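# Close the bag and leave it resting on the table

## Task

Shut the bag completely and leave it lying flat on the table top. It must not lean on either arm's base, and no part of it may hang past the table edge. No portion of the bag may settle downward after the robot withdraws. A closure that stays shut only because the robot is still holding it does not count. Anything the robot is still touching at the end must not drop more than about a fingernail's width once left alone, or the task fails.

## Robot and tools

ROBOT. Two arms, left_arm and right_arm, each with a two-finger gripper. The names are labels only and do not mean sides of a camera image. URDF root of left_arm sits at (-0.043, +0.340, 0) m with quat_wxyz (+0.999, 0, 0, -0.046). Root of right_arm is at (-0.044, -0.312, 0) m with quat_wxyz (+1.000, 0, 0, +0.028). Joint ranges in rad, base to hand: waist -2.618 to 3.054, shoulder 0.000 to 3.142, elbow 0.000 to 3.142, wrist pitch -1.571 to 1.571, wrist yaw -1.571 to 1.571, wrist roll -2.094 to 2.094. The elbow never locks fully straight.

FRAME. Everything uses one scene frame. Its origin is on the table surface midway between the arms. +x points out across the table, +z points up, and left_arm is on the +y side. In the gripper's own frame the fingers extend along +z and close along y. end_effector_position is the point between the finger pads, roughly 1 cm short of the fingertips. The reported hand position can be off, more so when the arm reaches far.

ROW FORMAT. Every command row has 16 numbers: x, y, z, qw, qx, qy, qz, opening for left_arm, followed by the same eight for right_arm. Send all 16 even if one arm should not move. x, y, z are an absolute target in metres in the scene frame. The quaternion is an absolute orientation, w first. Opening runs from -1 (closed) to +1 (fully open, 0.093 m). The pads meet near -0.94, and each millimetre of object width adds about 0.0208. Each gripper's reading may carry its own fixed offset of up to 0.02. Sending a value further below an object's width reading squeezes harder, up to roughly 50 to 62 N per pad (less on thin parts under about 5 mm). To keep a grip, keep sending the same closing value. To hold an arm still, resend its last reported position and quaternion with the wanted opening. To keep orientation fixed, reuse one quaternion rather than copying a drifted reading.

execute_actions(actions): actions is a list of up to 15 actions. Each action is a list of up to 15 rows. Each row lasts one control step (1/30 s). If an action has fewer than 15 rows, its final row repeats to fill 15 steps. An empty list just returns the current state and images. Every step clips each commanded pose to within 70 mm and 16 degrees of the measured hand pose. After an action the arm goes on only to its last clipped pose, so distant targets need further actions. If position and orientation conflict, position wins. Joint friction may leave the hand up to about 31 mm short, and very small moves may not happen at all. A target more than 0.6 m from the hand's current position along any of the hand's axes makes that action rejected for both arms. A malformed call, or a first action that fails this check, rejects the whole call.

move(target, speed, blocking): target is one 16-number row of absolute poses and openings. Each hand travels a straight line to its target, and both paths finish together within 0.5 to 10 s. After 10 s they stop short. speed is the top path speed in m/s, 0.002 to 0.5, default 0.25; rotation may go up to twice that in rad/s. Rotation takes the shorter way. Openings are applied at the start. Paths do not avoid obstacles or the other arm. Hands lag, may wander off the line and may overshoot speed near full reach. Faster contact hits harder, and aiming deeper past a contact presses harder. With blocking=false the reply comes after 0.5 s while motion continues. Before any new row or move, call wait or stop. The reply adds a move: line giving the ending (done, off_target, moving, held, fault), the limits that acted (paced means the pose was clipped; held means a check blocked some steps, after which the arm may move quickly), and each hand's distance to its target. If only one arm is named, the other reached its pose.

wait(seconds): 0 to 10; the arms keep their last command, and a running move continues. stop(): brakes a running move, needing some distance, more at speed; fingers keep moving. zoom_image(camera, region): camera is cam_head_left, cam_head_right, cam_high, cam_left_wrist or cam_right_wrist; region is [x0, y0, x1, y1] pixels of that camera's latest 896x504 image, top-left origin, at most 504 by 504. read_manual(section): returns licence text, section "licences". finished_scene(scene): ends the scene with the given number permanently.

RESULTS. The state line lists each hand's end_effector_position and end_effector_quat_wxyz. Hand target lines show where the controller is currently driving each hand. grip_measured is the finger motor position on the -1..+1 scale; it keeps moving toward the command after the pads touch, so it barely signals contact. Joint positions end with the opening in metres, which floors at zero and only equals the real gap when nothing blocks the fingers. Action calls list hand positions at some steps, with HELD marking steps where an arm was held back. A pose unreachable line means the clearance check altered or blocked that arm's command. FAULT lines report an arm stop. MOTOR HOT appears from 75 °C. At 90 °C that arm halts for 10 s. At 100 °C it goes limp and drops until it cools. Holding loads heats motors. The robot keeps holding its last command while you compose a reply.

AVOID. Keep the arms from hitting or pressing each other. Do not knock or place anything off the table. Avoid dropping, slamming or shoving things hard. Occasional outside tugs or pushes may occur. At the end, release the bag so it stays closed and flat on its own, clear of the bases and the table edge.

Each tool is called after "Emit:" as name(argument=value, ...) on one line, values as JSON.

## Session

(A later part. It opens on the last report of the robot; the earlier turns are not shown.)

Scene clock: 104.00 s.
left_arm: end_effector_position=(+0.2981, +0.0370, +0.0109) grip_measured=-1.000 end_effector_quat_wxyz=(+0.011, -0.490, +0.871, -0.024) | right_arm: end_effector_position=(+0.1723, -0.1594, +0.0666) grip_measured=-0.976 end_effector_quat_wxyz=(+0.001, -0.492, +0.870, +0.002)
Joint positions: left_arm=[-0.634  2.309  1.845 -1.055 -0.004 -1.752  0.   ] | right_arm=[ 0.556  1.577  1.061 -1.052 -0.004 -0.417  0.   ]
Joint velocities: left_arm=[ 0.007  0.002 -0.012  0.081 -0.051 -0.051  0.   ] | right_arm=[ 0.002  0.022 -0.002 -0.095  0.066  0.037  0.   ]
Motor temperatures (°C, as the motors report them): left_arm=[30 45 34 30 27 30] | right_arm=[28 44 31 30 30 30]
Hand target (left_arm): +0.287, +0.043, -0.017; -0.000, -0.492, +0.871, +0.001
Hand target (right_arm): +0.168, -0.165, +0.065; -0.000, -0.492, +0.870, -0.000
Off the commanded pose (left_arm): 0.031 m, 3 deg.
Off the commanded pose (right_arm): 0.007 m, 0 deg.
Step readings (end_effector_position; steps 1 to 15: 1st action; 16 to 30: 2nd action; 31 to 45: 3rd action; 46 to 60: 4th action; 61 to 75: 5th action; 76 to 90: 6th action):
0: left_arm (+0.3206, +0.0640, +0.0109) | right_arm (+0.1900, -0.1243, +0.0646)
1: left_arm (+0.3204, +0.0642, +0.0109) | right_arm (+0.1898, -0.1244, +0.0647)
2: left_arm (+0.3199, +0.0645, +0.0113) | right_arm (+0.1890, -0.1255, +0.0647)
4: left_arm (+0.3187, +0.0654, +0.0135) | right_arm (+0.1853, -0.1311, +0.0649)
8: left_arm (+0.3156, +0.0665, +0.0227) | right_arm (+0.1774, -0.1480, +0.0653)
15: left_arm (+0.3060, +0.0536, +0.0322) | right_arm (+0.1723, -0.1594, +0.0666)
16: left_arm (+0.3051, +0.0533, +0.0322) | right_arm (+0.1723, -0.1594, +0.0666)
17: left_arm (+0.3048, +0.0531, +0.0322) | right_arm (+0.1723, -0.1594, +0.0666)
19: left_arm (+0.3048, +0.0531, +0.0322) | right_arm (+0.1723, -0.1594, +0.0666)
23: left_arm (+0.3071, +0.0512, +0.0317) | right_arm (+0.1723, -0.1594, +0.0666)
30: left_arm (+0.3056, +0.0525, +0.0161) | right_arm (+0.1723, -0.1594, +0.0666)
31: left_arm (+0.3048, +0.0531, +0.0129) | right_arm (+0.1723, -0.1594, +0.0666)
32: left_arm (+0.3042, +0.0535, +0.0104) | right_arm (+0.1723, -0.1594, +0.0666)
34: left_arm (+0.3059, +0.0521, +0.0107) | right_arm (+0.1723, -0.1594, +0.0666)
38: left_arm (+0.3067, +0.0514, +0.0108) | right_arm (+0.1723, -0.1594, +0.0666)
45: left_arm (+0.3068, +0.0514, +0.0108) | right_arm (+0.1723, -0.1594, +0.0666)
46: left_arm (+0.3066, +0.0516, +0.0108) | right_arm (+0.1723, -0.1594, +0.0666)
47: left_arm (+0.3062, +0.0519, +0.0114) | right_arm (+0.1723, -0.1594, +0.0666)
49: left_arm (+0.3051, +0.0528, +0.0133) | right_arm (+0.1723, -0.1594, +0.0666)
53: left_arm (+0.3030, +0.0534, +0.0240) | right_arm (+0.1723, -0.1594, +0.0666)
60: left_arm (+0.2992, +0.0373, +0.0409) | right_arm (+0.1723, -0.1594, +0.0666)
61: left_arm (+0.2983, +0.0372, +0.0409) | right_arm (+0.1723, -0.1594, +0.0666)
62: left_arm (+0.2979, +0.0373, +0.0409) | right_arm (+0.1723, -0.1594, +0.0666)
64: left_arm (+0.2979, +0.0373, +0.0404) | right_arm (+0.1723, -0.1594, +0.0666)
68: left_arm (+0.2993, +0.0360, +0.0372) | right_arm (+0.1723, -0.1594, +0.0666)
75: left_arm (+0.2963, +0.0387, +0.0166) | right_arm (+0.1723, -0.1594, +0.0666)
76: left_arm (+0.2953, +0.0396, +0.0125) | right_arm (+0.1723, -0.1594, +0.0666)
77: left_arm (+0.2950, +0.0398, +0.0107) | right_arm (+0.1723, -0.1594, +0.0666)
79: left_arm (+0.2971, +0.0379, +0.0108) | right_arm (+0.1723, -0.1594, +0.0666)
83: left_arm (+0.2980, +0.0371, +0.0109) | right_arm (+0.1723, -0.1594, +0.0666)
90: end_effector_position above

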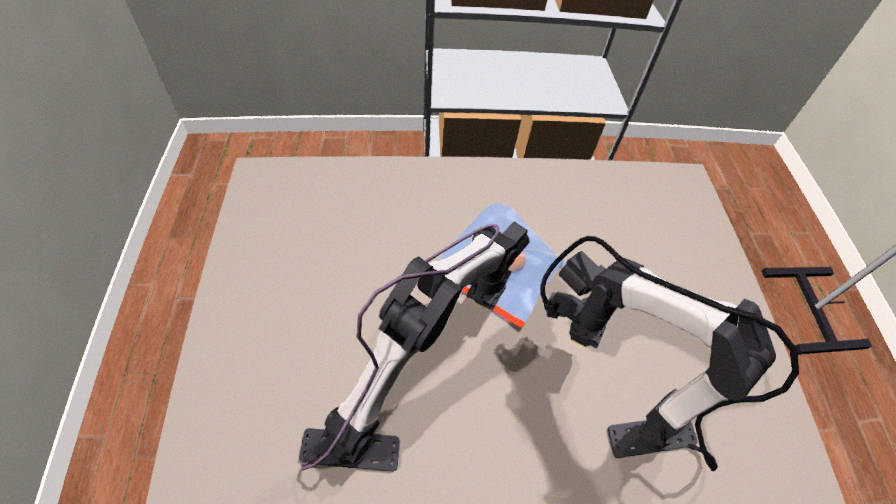

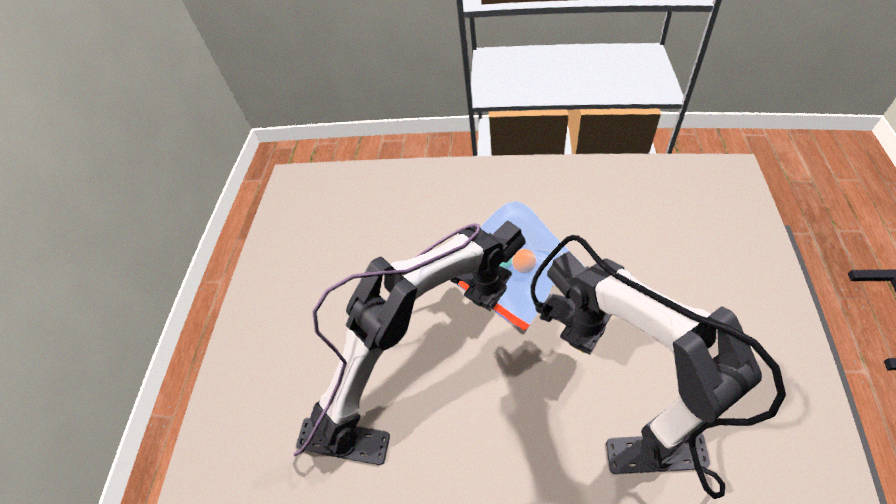

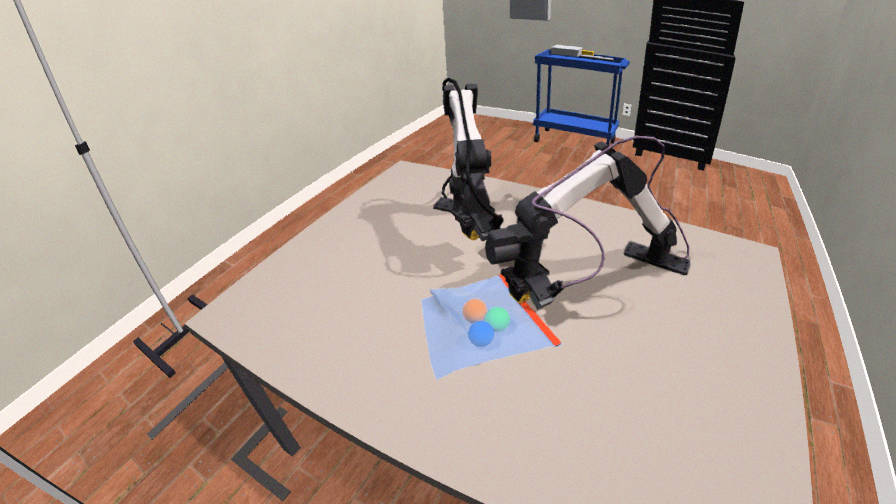

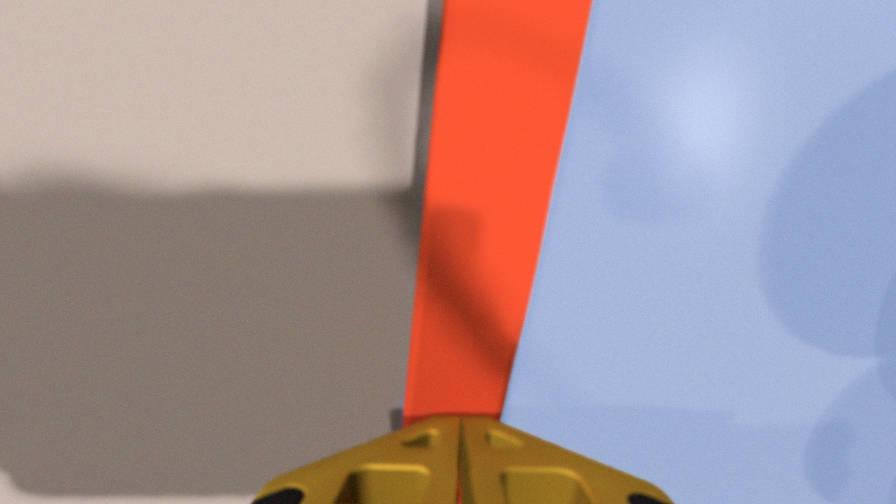

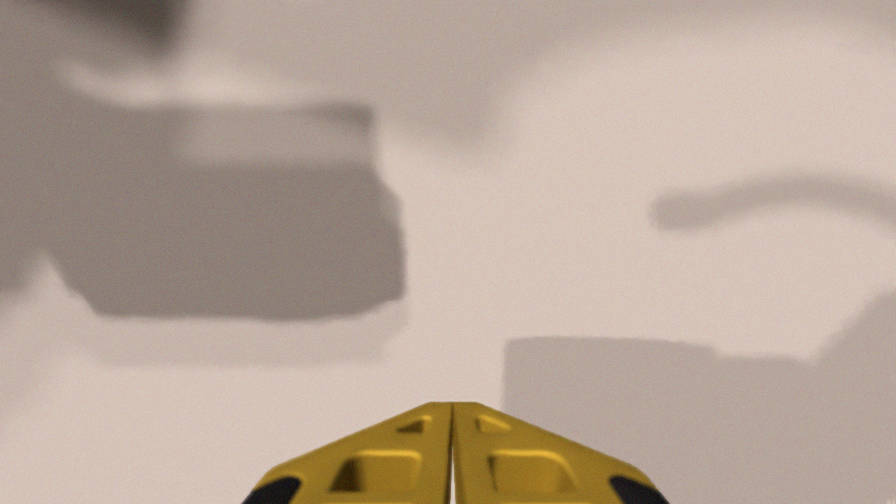

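Emit:
execute_actions(actions=[[[0.2884,0.0423,-0.005,0,-0.4924,0.8704,0,-1,0.166,-0.169,0.066,0,-0.4924,0.8704,0,-1],[0.2889,0.042,0.005,0,-0.4924,0.8704,0,-1,0.164,-0.173,0.067,0,-0.4924,0.8704,0,-1],[0.2894,0.0417,0.013,0,-0.4924,0.8704,0,-1,0.162,-0.178,0.068,0,-0.4924,0.8704,0,-1],[0.2894,0.0417,0.020,0,-0.4924,0.8704,0,-1,0.160,-0.183,0.069,0,-0.4924,0.8704,0,-1],[0.289,0.0408,0.026,0,-0.4924,0.8704,0,-1,0.158,-0.188,0.070,0,-0.4924,0.8704,0,-1],[0.288,0.0386,0.030,0,-0.4924,0.8704,0,-1,0.156,-0.193,0.071,0,-0.4924,0.8704,0,-1],[0.2866,0.0356,0.033,0,-0.4924,0.8704,0,-1,0.154,-0.198,0.072,0,-0.4924,0.8704,0,-1],[0.2851,0.0323,0.035,0,-0.4924,0.8704,0,-1,0.152,-0.203,0.073,0,-0.4924,0.8704,0,-1],[0.2837,0.0293,0.035,0,-0.4924,0.8704,0,-1,0.150,-0.208,0.074,0,-0.4924,0.8704,0,-1],[0.2826,0.0268,0.035,0,-0.4924,0.8704,0,-1,0.148,-0.213,0.075,0,-0.4924,0.8704,0,-1],[0.282,0.0254,0.035,0,-0.4924,0.8704,0,-1,0.146,-0.218,0.076,0,-0.4924,0.8704,0,-1],[0.282,0.0254,0.035,0,-0.4924,0.8704,0,-1,0.144,-0.223,0.077,0,-0.4924,0.8704,0,-1],[0.282,0.0254,0.035,0,-0.4924,0.8704,0,-1,0.142,-0.228,0.078,0,-0.4924,0.8704,0,-1],[0.282,0.0254,0.035,0,-0.4924,0.8704,0,-1,0.141,-0.232,0.079,0,-0.4924,0.8704,0,-1],[0.282,0.0254,0.035,0,-0.4924,0.8704,0,-1,0.140,-0.235,0.080,0,-0.4924,0.8704,0,-1]],
[[0.282,0.0254,0.032,0,-0.4924,0.8704,0,-1,0.140,-0.235,0.080,0,-0.4924,0.8704,0,-1],[0.282,0.0254,0.029,0,-0.4924,0.8704,0,-1,0.140,-0.235,0.080,0,-0.4924,0.8704,0,-1],[0.282,0.0254,0.026,0,-0.4924,0.8704,0,-1,0.140,-0.235,0.080,0,-0.4924,0.8704,0,-1],[0.282,0.0254,0.023,0,-0.4924,0.8704,0,-1,0.140,-0.235,0.080,0,-0.4924,0.8704,0,-1],[0.282,0.0254,0.020,0,-0.4924,0.8704,0,-1,0.140,-0.235,0.080,0,-0.4924,0.8704,0,-1],[0.282,0.0254,0.017,0,-0.4924,0.8704,0,-1,0.140,-0.235,0.080,0,-0.4924,0.8704,0,-1],[0.282,0.0254,0.014,0,-0.4924,0.8704,0,-1,0.140,-0.235,0.080,0,-0.4924,0.8704,0,-1],[0.282,0.0254,0.011,0,-0.4924,0.8704,0,-1,0.140,-0.235,0.080,0,-0.4924,0.8704,0,-1],[0.282,0.0254,0.008,0,-0.4924,0.8704,0,-1,0.140,-0.235,0.080,0,-0.4924,0.8704,0,-1],[0.282,0.0254,0.005,0,-0.4924,0.8704,0,-1,0.140,-0.235,0.080,0,-0.4924,0.8704,0,-1],[0.282,0.0254,0.002,0,-0.4924,0.8704,0,-1,0.140,-0.235,0.080,0,-0.4924,0.8704,0,-1],[0.282,0.0254,-0.001,0,-0.4924,0.8704,0,-1,0.140,-0.235,0.080,0,-0.4924,0.8704,0,-1],[0.282,0.0254,-0.004,0,-0.4924,0.8704,0,-1,0.140,-0.235,0.080,0,-0.4924,0.8704,0,-1],[0.2813,0.026,-0.007,0,-0.4924,0.8704,0,-1,0.140,-0.235,0.080,0,-0.4924,0.8704,0,-1],[0.2802,0.0268,-0.010,0,-0.4924,0.8704,0,-1,0.140,-0.235,0.080,0,-0.4924,0.8704,0,-1]],
[[0.2791,0.0276,-0.013,0,-0.4924,0.8704,0,-1,0.140,-0.235,0.080,0,-0.4924,0.8704,0,-1],[0.2781,0.0284,-0.016,0,-0.4924,0.8704,0,-1,0.140,-0.235,0.080,0,-0.4924,0.8704,0,-1],[0.2775,0.0289,-0.018,0,-0.4924,0.8704,0,-1,0.140,-0.235,0.080,0,-0.4924,0.8704,0,-1]],
[[0.2775,0.0289,-0.005,0,-0.4924,0.8704,0,-1,0.140,-0.235,0.080,0,-0.4924,0.8704,0,-1],[0.278,0.0285,0.005,0,-0.4924,0.8704,0,-1,0.140,-0.235,0.080,0,-0.4924,0.8704,0,-1],[0.2785,0.0281,0.013,0,-0.4924,0.8704,0,-1,0.140,-0.235,0.080,0,-0.4924,0.8704,0,-1],[0.2785,0.0281,0.020,0,-0.4924,0.8704,0,-1,0.140,-0.235,0.080,0,-0.4924,0.8704,0,-1],[0.2781,0.0271,0.026,0,-0.4924,0.8704,0,-1,0.140,-0.235,0.080,0,-0.4924,0.8704,0,-1],[0.2773,0.0248,0.030,0,-0.4924,0.8704,0,-1,0.140,-0.235,0.080,0,-0.4924,0.8704,0,-1],[0.2762,0.0218,0.033,0,-0.4924,0.8704,0,-1,0.140,-0.235,0.080,0,-0.4924,0.8704,0,-1],[0.275,0.0184,0.035,0,-0.4924,0.8704,0,-1,0.140,-0.235,0.080,0,-0.4924,0.8704,0,-1],[0.2738,0.0153,0.035,0,-0.4924,0.8704,0,-1,0.140,-0.235,0.080,0,-0.4924,0.8704,0,-1],[0.2729,0.0127,0.035,0,-0.4924,0.8704,0,-1,0.140,-0.235,0.080,0,-0.4924,0.8704,0,-1],[0.2724,0.0113,0.035,0,-0.4924,0.8704,0,-1,0.140,-0.235,0.080,0,-0.4924,0.8704,0,-1]],
[[0.2724,0.0113,0.032,0,-0.4924,0.8704,0,-1,0.140,-0.235,0.080,0,-0.4924,0.8704,0,-1],[0.2724,0.0113,0.029,0,-0.4924,0.8704,0,-1,0.140,-0.235,0.080,0,-0.4924,0.8704,0,-1],[0.2724,0.0113,0.026,0,-0.4924,0.8704,0,-1,0.140,-0.235,0.080,0,-0.4924,0.8704,0,-1],[0.2724,0.0113,0.023,0,-0.4924,0.8704,0,-1,0.140,-0.235,0.080,0,-0.4924,0.8704,0,-1],[0.2724,0.0113,0.020,0,-0.4924,0.8704,0,-1,0.140,-0.235,0.080,0,-0.4924,0.8704,0,-1],[0.2724,0.0113,0.017,0,-0.4924,0.8704,0,-1,0.140,-0.235,0.080,0,-0.4924,0.8704,0,-1],[0.2724,0.0113,0.014,0,-0.4924,0.8704,0,-1,0.140,-0.235,0.080,0,-0.4924,0.8704,0,-1],[0.2724,0.0113,0.011,0,-0.4924,0.8704,0,-1,0.140,-0.235,0.080,0,-0.4924,0.8704,0,-1],[0.2724,0.0113,0.008,0,-0.4924,0.8704,0,-1,0.140,-0.235,0.080,0,-0.4924,0.8704,0,-1],[0.2724,0.0113,0.005,0,-0.4924,0.8704,0,-1,0.140,-0.235,0.080,0,-0.4924,0.8704,0,-1],[0.2724,0.0113,0.002,0,-0.4924,0.8704,0,-1,0.140,-0.235,0.080,0,-0.4924,0.8704,0,-1],[0.2724,0.0113,-0.001,0,-0.4924,0.8704,0,-1,0.140,-0.235,0.080,0,-0.4924,0.8704,0,-1],[0.2724,0.0113,-0.004,0,-0.4924,0.8704,0,-1,0.140,-0.235,0.080,0,-0.4924,0.8704,0,-1],[0.2717,0.0119,-0.007,0,-0.4924,0.8704,0,-1,0.140,-0.235,0.080,0,-0.4924,0.8704,0,-1],[0.2706,0.0127,-0.010,0,-0.4924,0.8704,0,-1,0.140,-0.235,0.080,0,-0.4924,0.8704,0,-1]],
[[0.2695,0.0135,-0.013,0,-0.4924,0.8704,0,-1,0.140,-0.235,0.080,0,-0.4924,0.8704,0,-1],[0.2685,0.0143,-0.016,0,-0.4924,0.8704,0,-1,0.140,-0.235,0.080,0,-0.4924,0.8704,0,-1],[0.2679,0.0148,-0.018,0,-0.4924,0.8704,0,-1,0.140,-0.235,0.080,0,-0.4924,0.8704,0,-1]]])

Scene clock: 121.83 s.
left_arm: end_effector_position=(+0.2766, +0.0088, +0.0110) grip_measured=-1.000 end_effector_quat_wxyz=(+0.008, -0.490, +0.871, -0.024) | right_arm: end_effector_position=(+0.1486, -0.2291, +0.0831) grip_measured=-0.976 end_effector_quat_wxyz=(+0.009, -0.493, +0.870, +0.000)
Joint positions: left_arm=[-0.711  2.327  1.878 -1.07  -0.003 -1.829  0.   ] | right_arm=[ 0.35   1.33   0.913 -1.135 -0.002 -0.626  0.   ]
Joint velocities: left_arm=[-0.002 -0.007 -0.017 -0.022 -0.037  0.051  0.   ] | right_arm=[-0.002 -0.017 -0.007 -0.11   0.007 -0.037  0.   ]
Motor temperatures (°C, as the motors report them): left_arm=[30 46 34 30 27 30] | right_arm=[28 44 31 30 30 30]
Hand target (left_arm): +0.267, +0.016, -0.017; -0.000, -0.492, +0.870, +0.001
Hand target (right_arm): +0.140, -0.235, +0.080; -0.000, -0.492, +0.870, +0.000
Off the commanded pose (left_arm): 0.031 m, 3 deg.
Off the commanded pose (right_arm): 0.011 m, 1 deg.
Step readings (end_effector_position; steps 1 to 15: 1st action; 16 to 30: 2nd action; 31 to 45: 3rd action; 46 to 60: 4th action; 61 to 75: 5th action; 76 to 90: 6th action):
0: left_arm (+0.2981, +0.0370, +0.0109) | right_arm (+0.1723, -0.1594, +0.0666)
1: left_arm (+0.2979, +0.0372, +0.0109) | right_arm (+0.1722, -0.1596, +0.0667)
2: left_arm (+0.2975, +0.0376, +0.0112) | right_arm (+0.1716, -0.1607, +0.0668)
4: left_arm (+0.2966, +0.0384, +0.0136) | right_arm (+0.1692, -0.1664, +0.0676)
8: left_arm (+0.2939, +0.0392, +0.0241) | right_arm (+0.1641, -0.1848, +0.0716)
15: left_arm (+0.2871, +0.0232, +0.0395) | right_arm (+0.1543, -0.2192, +0.0796)
16: left_arm (+0.2862, +0.0229, +0.0396) | right_arm (+0.1531, -0.2231, +0.0807)
17: left_arm (+0.2858, +0.0230, +0.0396) | right_arm (+0.1520, -0.2257, +0.0817)
19: left_arm (+0.2858, +0.0230, +0.0396) | right_arm (+0.1507, -0.2280, +0.0830)
23: left_arm (+0.2875, +0.0214, +0.0380) | right_arm (+0.1494, -0.2287, +0.0831)
30: left_arm (+0.2846, +0.0242, +0.0163) | right_arm (+0.1488, -0.2290, +0.0831)
31: left_arm (+0.2835, +0.0253, +0.0122) | right_arm (+0.1488, -0.2290, +0.0831)
32: left_arm (+0.2834, +0.0252, +0.0108) | right_arm (+0.1487, -0.2290, +0.0831)
34: left_arm (+0.2853, +0.0234, +0.0106) | right_arm (+0.1487, -0.2290, +0.0831)
38: left_arm (+0.2861, +0.0226, +0.0109) | right_arm (+0.1487, -0.2290, +0.0831)
45: left_arm (+0.2863, +0.0224, +0.0109) | right_arm (+0.1486, -0.2291, +0.0831)
46: left_arm (+0.2861, +0.0226, +0.0109) | right_arm (+0.1486, -0.2291, +0.0831)
47: left_arm (+0.2857, +0.0230, +0.0112) | right_arm (+0.1486, -0.2291, +0.0831)
49: left_arm (+0.2848, +0.0239, +0.0135) | right_arm (+0.1486, -0.2291, +0.0831)
53: left_arm (+0.2829, +0.0245, +0.0251) | right_arm (+0.1486, -0.2291, +0.0831)
60: left_arm (+0.2790, +0.0080, +0.0442) | right_arm (+0.1486, -0.2291, +0.0831)
61: left_arm (+0.2778, +0.0079, +0.0441) | right_arm (+0.1486, -0.2291, +0.0831)
62: left_arm (+0.2773, +0.0081, +0.0438) | right_arm (+0.1486, -0.2291, +0.0831)
64: left_arm (+0.2772, +0.0083, +0.0424) | right_arm (+0.1486, -0.2291, +0.0831)
68: left_arm (+0.2777, +0.0077, +0.0369) | right_arm (+0.1486, -0.2291, +0.0831)
75: left_arm (+0.2748, +0.0108, +0.0156) | right_arm (+0.1486, -0.2291, +0.0831)
76: left_arm (+0.2739, +0.0116, +0.0119) | right_arm (+0.1486, -0.2291, +0.0831)
77: left_arm (+0.2740, +0.0114, +0.0110) | right_arm (+0.1486, -0.2291, +0.0831)
79: left_arm (+0.2755, +0.0100, +0.0103) | right_arm (+0.1486, -0.2291, +0.0831)
83: left_arm (+0.2764, +0.0090, +0.0110) | right_arm (+0.1486, -0.2291, +0.0831)
90: end_effector_position above

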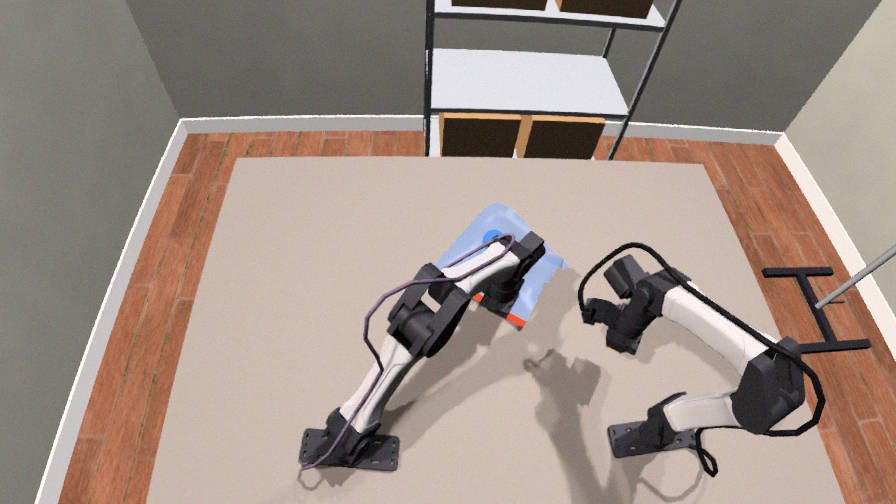

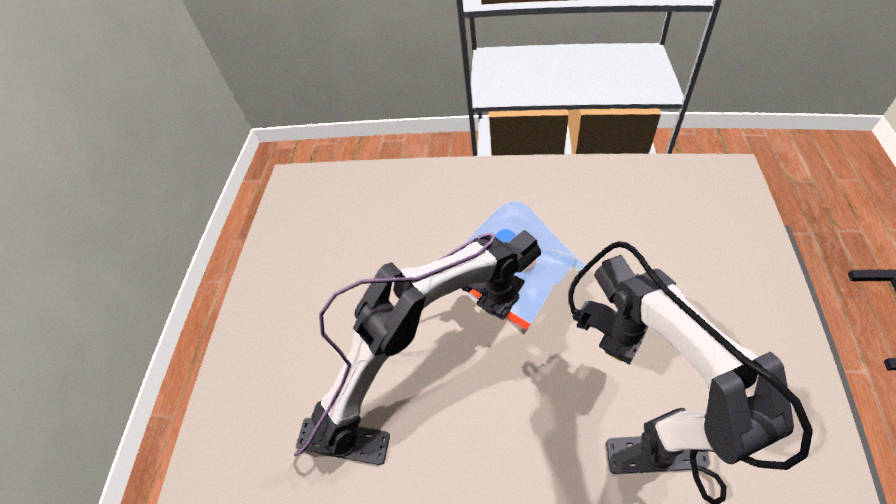

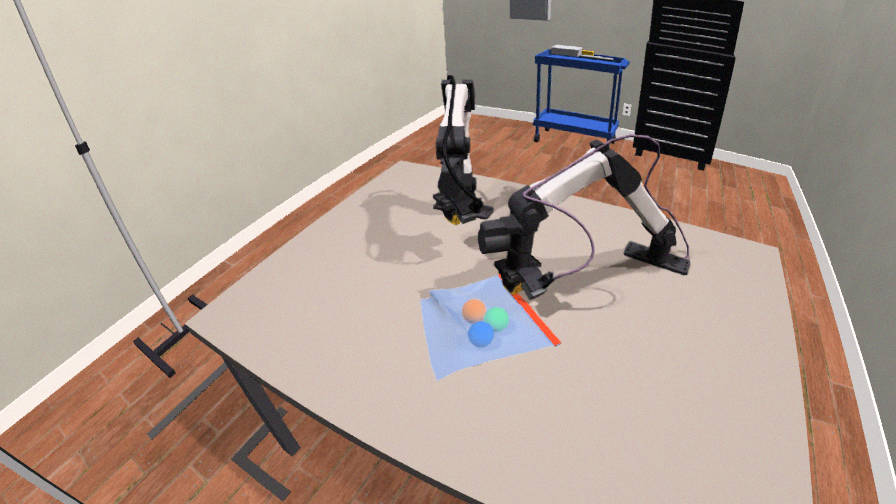

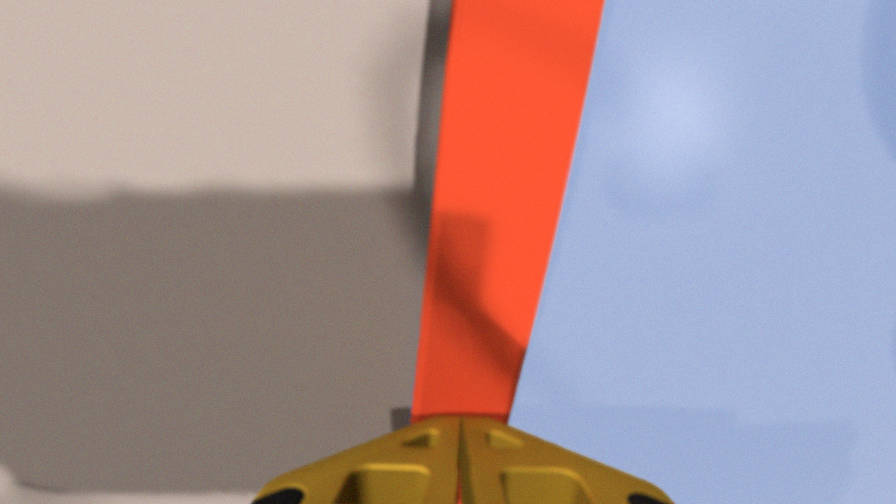

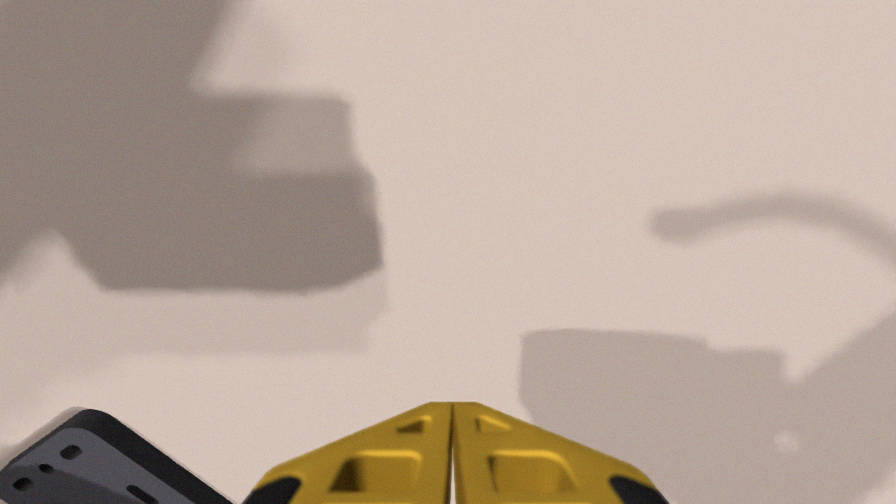

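Emit:
execute_actions(actions=[])

Scene clock: 124.60 s.
left_arm: end_effector_position=(+0.2766, +0.0088, +0.0110) grip_measured=-1.000 end_effector_quat_wxyz=(+0.008, -0.490, +0.871, -0.024) | right_arm: end_effector_position=(+0.1486, -0.2291, +0.0831) grip_measured=-0.976 end_effector_quat_wxyz=(+0.009, -0.493, +0.870, +0.000)
Joint positions: left_arm=[-0.711  2.327  1.878 -1.07  -0.003 -1.829  0.   ] | right_arm=[ 0.35   1.33   0.913 -1.135 -0.002 -0.626  0.   ]
Joint velocities: left_arm=[ 0.002  0.022 -0.022 -0.066 -0.022 -0.007  0.   ] | right_arm=[-0.012  0.007  0.012  0.007  0.007 -0.007  0.   ]
Motor temperatures (°C, as the motors report them): left_arm=[30 46 34 30 27 30] | right_arm=[28 43 31 30 30 30]
Hand target (left_arm): +0.267, +0.016, -0.017; -0.000, -0.492, +0.870, +0.001
Hand target (right_arm): +0.140, -0.235, +0.080; -0.000, -0.492, +0.870, +0.000
Off the commanded pose (left_arm): 0.031 m, 3 deg.
Off the commanded pose (right_arm): 0.011 m, 1 deg.

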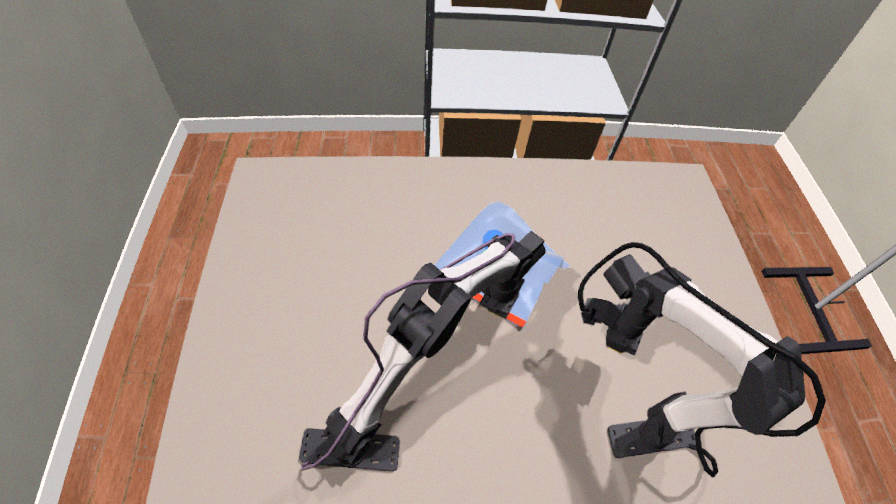

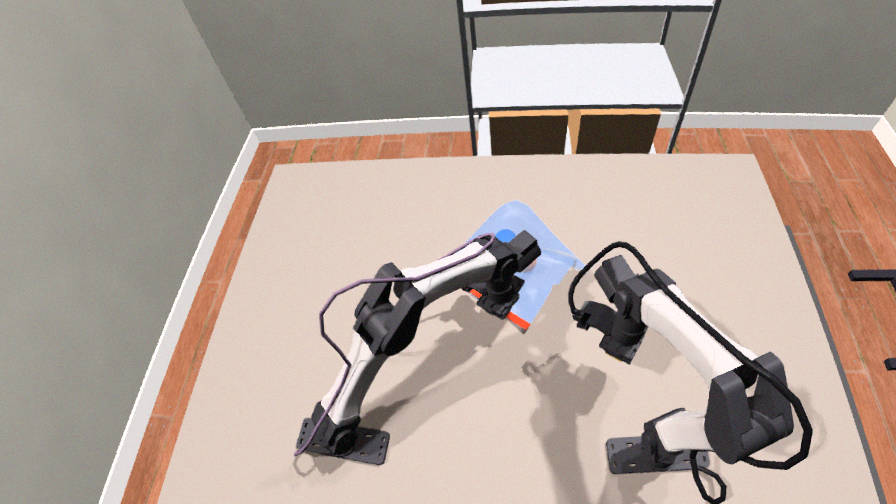

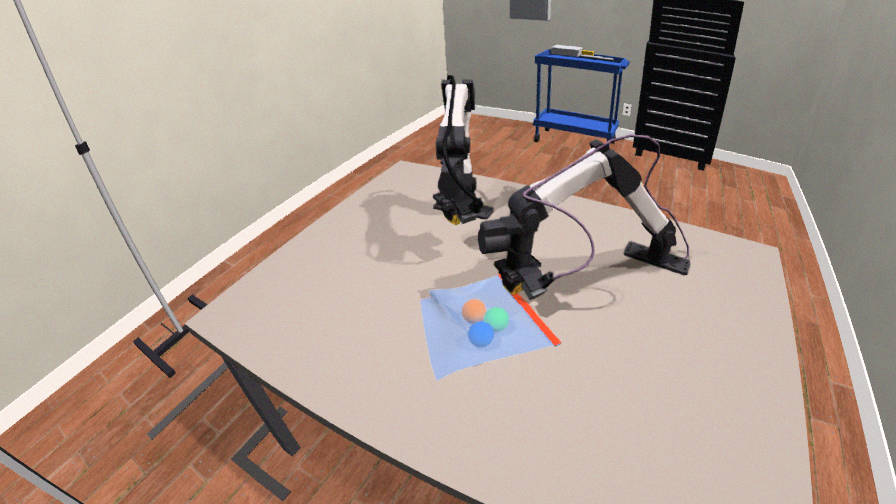

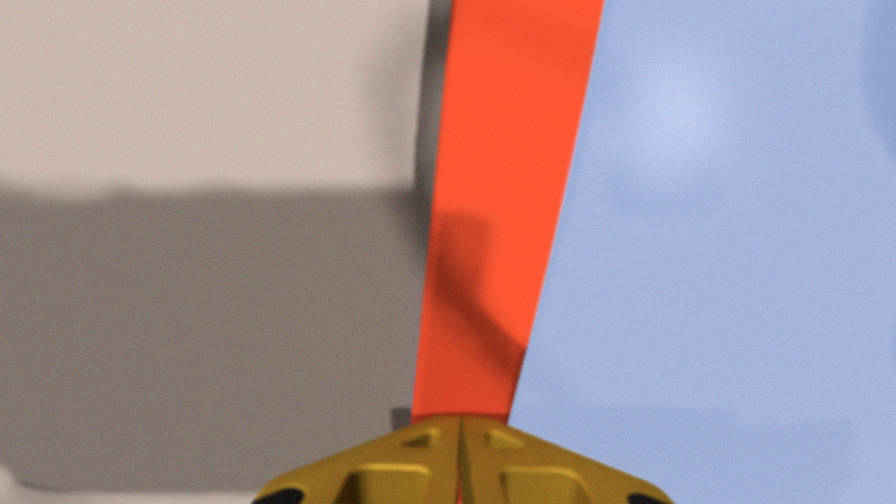

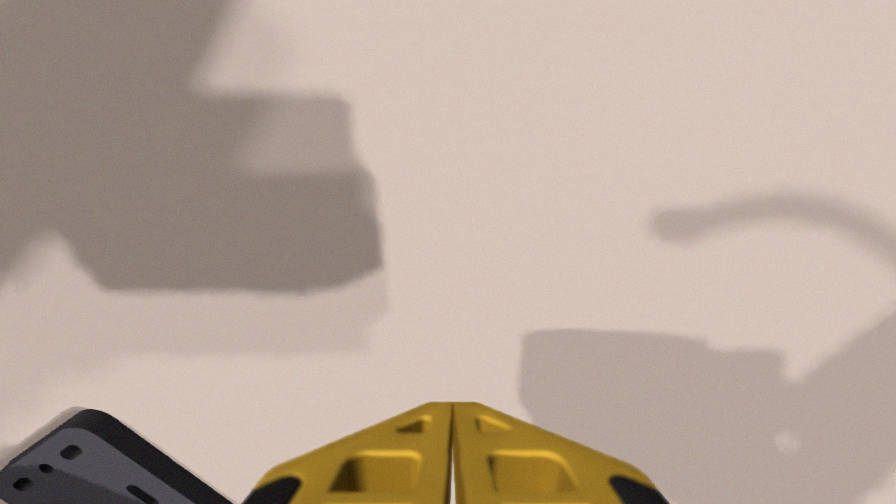

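Emit:
execute_actions(actions=[[[0.2679,0.0148,-0.005,0,-0.4924,0.8704,0,-1,0.14,-0.235,0.08,0,-0.4924,0.8704,0,-1],[0.2679,0.0148,0.005,0,-0.4924,0.8704,0,-1,0.14,-0.235,0.08,0,-0.4924,0.8704,0,-1],[0.2679,0.0148,0.013,0,-0.4924,0.8704,0,-1,0.14,-0.235,0.08,0,-0.4924,0.8704,0,-1],[0.2679,0.0148,0.020,0,-0.4924,0.8704,0,-1,0.14,-0.235,0.08,0,-0.4924,0.8704,0,-1],[0.2675,0.0132,0.024,0,-0.4924,0.8704,0,-1,0.14,-0.235,0.08,0,-0.4924,0.8704,0,-1],[0.2670,0.0116,0.027,0,-0.4924,0.8704,0,-1,0.14,-0.235,0.08,0,-0.4924,0.8704,0,-1],[0.2666,0.0099,0.030,0,-0.4924,0.8704,0,-1,0.14,-0.235,0.08,0,-0.4924,0.8704,0,-1],[0.2662,0.0083,0.032,0,-0.4924,0.8704,0,-1,0.14,-0.235,0.08,0,-0.4924,0.8704,0,-1],[0.2658,0.0067,0.034,0,-0.4924,0.8704,0,-1,0.14,-0.235,0.08,0,-0.4924,0.8704,0,-1],[0.2653,0.0051,0.035,0,-0.4924,0.8704,0,-1,0.14,-0.235,0.08,0,-0.4924,0.8704,0,-1],[0.2649,0.0035,0.035,0,-0.4924,0.8704,0,-1,0.14,-0.235,0.08,0,-0.4924,0.8704,0,-1],[0.2645,0.0019,0.035,0,-0.4924,0.8704,0,-1,0.14,-0.235,0.08,0,-0.4924,0.8704,0,-1],[0.2641,0.0002,0.035,0,-0.4924,0.8704,0,-1,0.14,-0.235,0.08,0,-0.4924,0.8704,0,-1],[0.2636,-0.0014,0.035,0,-0.4924,0.8704,0,-1,0.14,-0.235,0.08,0,-0.4924,0.8704,0,-1],[0.2632,-0.0030,0.035,0,-0.4924,0.8704,0,-1,0.14,-0.235,0.08,0,-0.4924,0.8704,0,-1]],[[0.2632,-0.0030,0.032,0,-0.4924,0.8704,0,-1,0.14,-0.235,0.08,0,-0.4924,0.8704,0,-1],[0.2632,-0.0030,0.029,0,-0.4924,0.8704,0,-1,0.14,-0.235,0.08,0,-0.4924,0.8704,0,-1],[0.2632,-0.0030,0.026,0,-0.4924,0.8704,0,-1,0.14,-0.235,0.08,0,-0.4924,0.8704,0,-1],[0.2632,-0.0030,0.023,0,-0.4924,0.8704,0,-1,0.14,-0.235,0.08,0,-0.4924,0.8704,0,-1],[0.2632,-0.0030,0.020,0,-0.4924,0.8704,0,-1,0.14,-0.235,0.08,0,-0.4924,0.8704,0,-1],[0.2632,-0.0030,0.017,0,-0.4924,0.8704,0,-1,0.14,-0.235,0.08,0,-0.4924,0.8704,0,-1],[0.2632,-0.0030,0.014,0,-0.4924,0.8704,0,-1,0.14,-0.235,0.08,0,-0.4924,0.8704,0,-1],[0.2632,-0.0030,0.011,0,-0.4924,0.8704,0,-1,0.14,-0.235,0.08,0,-0.4924,0.8704,0,-1],[0.2632,-0.0030,0.008,0,-0.4924,0.8704,0,-1,0.14,-0.235,0.08,0,-0.4924,0.8704,0,-1],[0.2632,-0.0030,0.005,0,-0.4924,0.8704,0,-1,0.14,-0.235,0.08,0,-0.4924,0.8704,0,-1],[0.2632,-0.0030,0.002,0,-0.4924,0.8704,0,-1,0.14,-0.235,0.08,0,-0.4924,0.8704,0,-1],[0.2632,-0.0030,-0.001,0,-0.4924,0.8704,0,-1,0.14,-0.235,0.08,0,-0.4924,0.8704,0,-1],[0.2632,-0.0030,-0.004,0,-0.4924,0.8704,0,-1,0.14,-0.235,0.08,0,-0.4924,0.8704,0,-1],[0.2623,-0.0023,-0.007,0,-0.4924,0.8704,0,-1,0.14,-0.235,0.08,0,-0.4924,0.8704,0,-1],[0.2614,-0.0016,-0.010,0,-0.4924,0.8704,0,-1,0.14,-0.235,0.08,0,-0.4924,0.8704,0,-1]],[[0.2605,-0.0009,-0.013,0,-0.4924,0.8704,0,-1,0.14,-0.235,0.08,0,-0.4924,0.8704,0,-1],[0.2596,-0.0002,-0.016,0,-0.4924,0.8704,0,-1,0.14,-0.235,0.08,0,-0.4924,0.8704,0,-1],[0.2587,0.0005,-0.018,0,-0.4924,0.8704,0,-1,0.14,-0.235,0.08,0,-0.4924,0.8704,0,-1]]])

Scene clock: 129.53 s.
left_arm: end_effector_position=(+0.2677, -0.0048, +0.0110) grip_measured=-1.000 end_effector_quat_wxyz=(+0.007, -0.491, +0.871, -0.024) | right_arm: end_effector_position=(+0.1485, -0.2291, +0.0831) grip_measured=-0.976 end_effector_quat_wxyz=(+0.009, -0.493, +0.870, +0.000)
Joint positions: left_arm=[-0.744  2.346  1.91  -1.085 -0.003 -1.865  0.   ] | right_arm=[ 0.35   1.33   0.913 -1.136 -0.002 -0.626  0.   ]
Joint velocities: left_arm=[-0.032  0.002 -0.017  0.051 -0.037  0.051  0.   ] | right_arm=[ 0.012 -0.007 -0.002 -0.022  0.022 -0.022  0.   ]
Motor temperatures (°C, as the motors report them): left_arm=[30 46 34 30 27 30] | right_arm=[28 43 31 30 30 30]
Hand target (left_arm): +0.258, +0.002, -0.017; +0.000, -0.492, +0.871, +0.001
Hand target (right_arm): +0.140, -0.235, +0.080; -0.000, -0.492, +0.870, +0.000
Off the commanded pose (left_arm): 0.031 m, 3 deg.
Off the commanded pose (right_arm): 0.011 m, 1 deg.
Step readings (end_effector_position; steps 1 to 15: 1st action; 16 to 30: 2nd action; 31 to 45: 3rd action):
0: left_arm (+0.2766, +0.0088, +0.0110) | right_arm (+0.1486, -0.2291, +0.0831)
1: left_arm (+0.2764, +0.0090, +0.0110) | right_arm (+0.1486, -0.2291, +0.0831)
2: left_arm (+0.2761, +0.0093, +0.0113) | right_arm (+0.1486, -0.2291, +0.0831)
4: left_arm (+0.2748, +0.0107, +0.0130) | right_arm (+0.1486, -0.2291, +0.0831)
8: left_arm (+0.2723, +0.0123, +0.0223) | right_arm (+0.1486, -0.2291, +0.0831)
15: left_arm (+0.2712, -0.0012, +0.0429) | right_arm (+0.1486, -0.2291, +0.0831)
16: left_arm (+0.2704, -0.0029, +0.0438) | right_arm (+0.1486, -0.2291, +0.0831)
17: left_arm (+0.2694, -0.0040, +0.0438) | right_arm (+0.1486, -0.2291, +0.0831)
19: left_arm (+0.2679, -0.0047, +0.0418) | right_arm (+0.1486, -0.2291, +0.0831)
23: left_arm (+0.2681, -0.0051, +0.0346) | right_arm (+0.1486, -0.2291, +0.0831)
30: left_arm (+0.2663, -0.0032, +0.0158) | right_arm (+0.1486, -0.2291, +0.0831)
31: left_arm (+0.2656, -0.0024, +0.0125) | right_arm (+0.1486, -0.2291, +0.0831)
32: left_arm (+0.2654, -0.0023, +0.0106) | right_arm (+0.1485, -0.2291, +0.0831)
34: left_arm (+0.2668, -0.0038, +0.0105) | right_arm (+0.1485, -0.2291, +0.0831)
38: left_arm (+0.2676, -0.0046, +0.0109) | right_arm (+0.1485, -0.2291, +0.0831)
45: end_effector_position above

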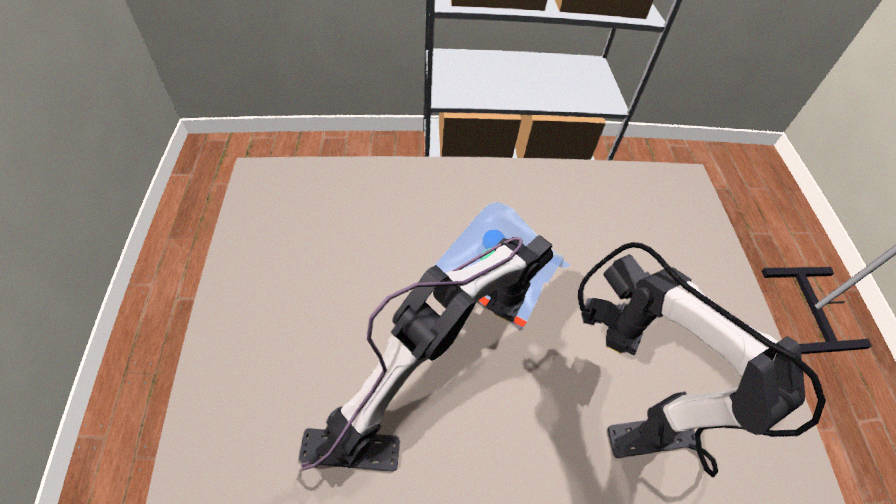

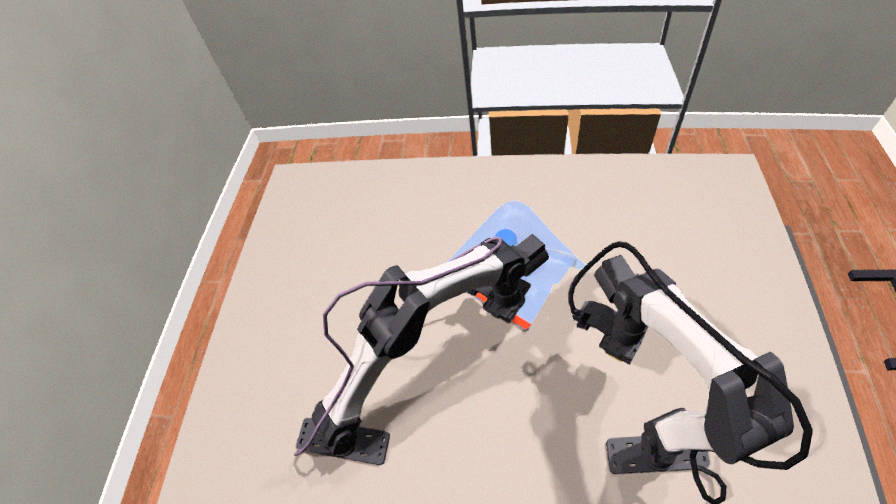

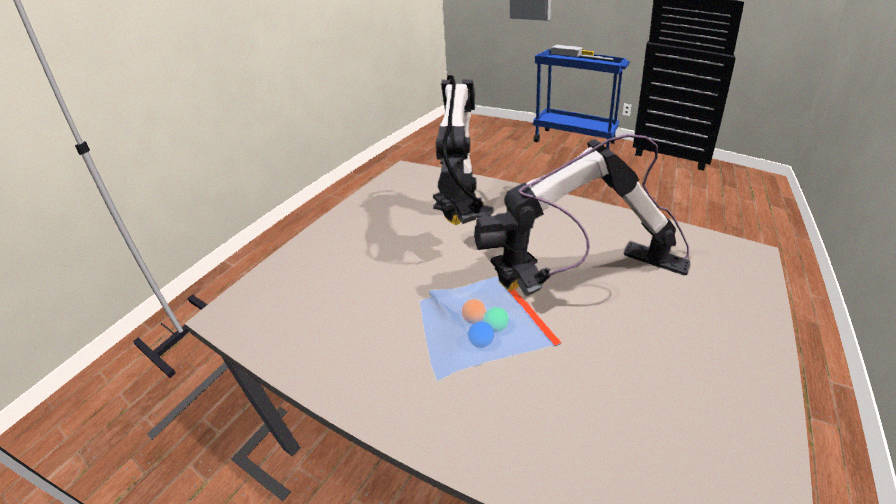

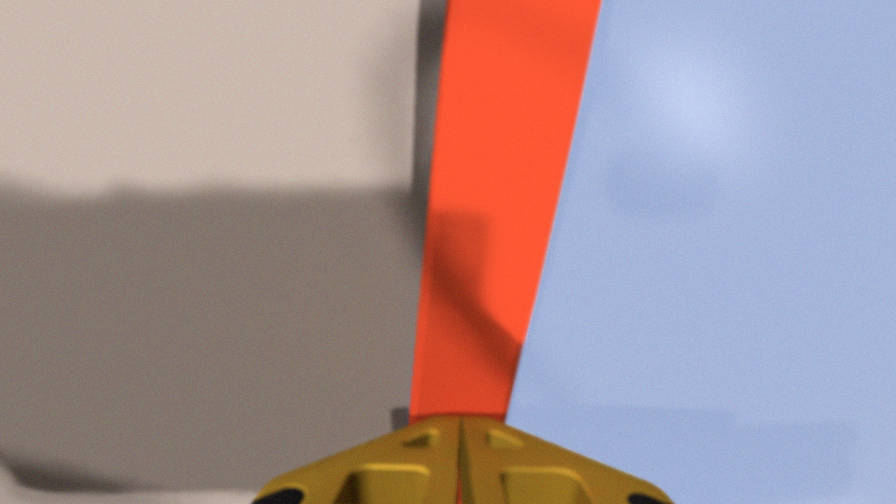

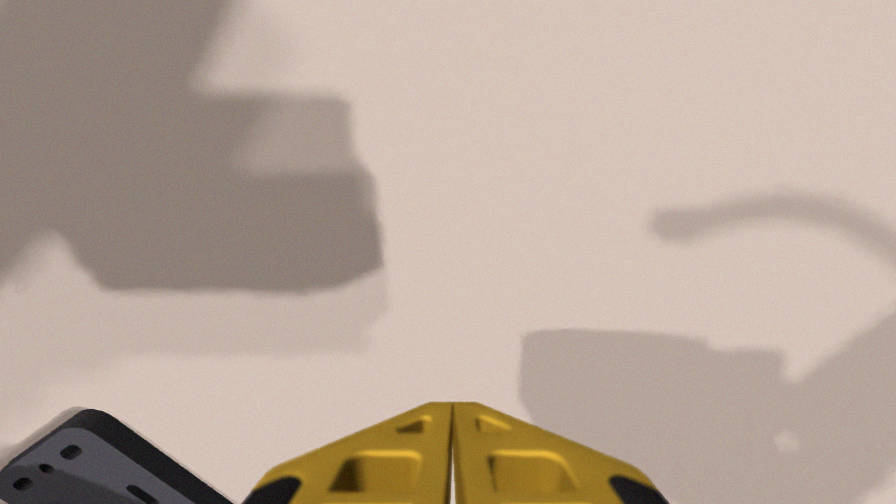

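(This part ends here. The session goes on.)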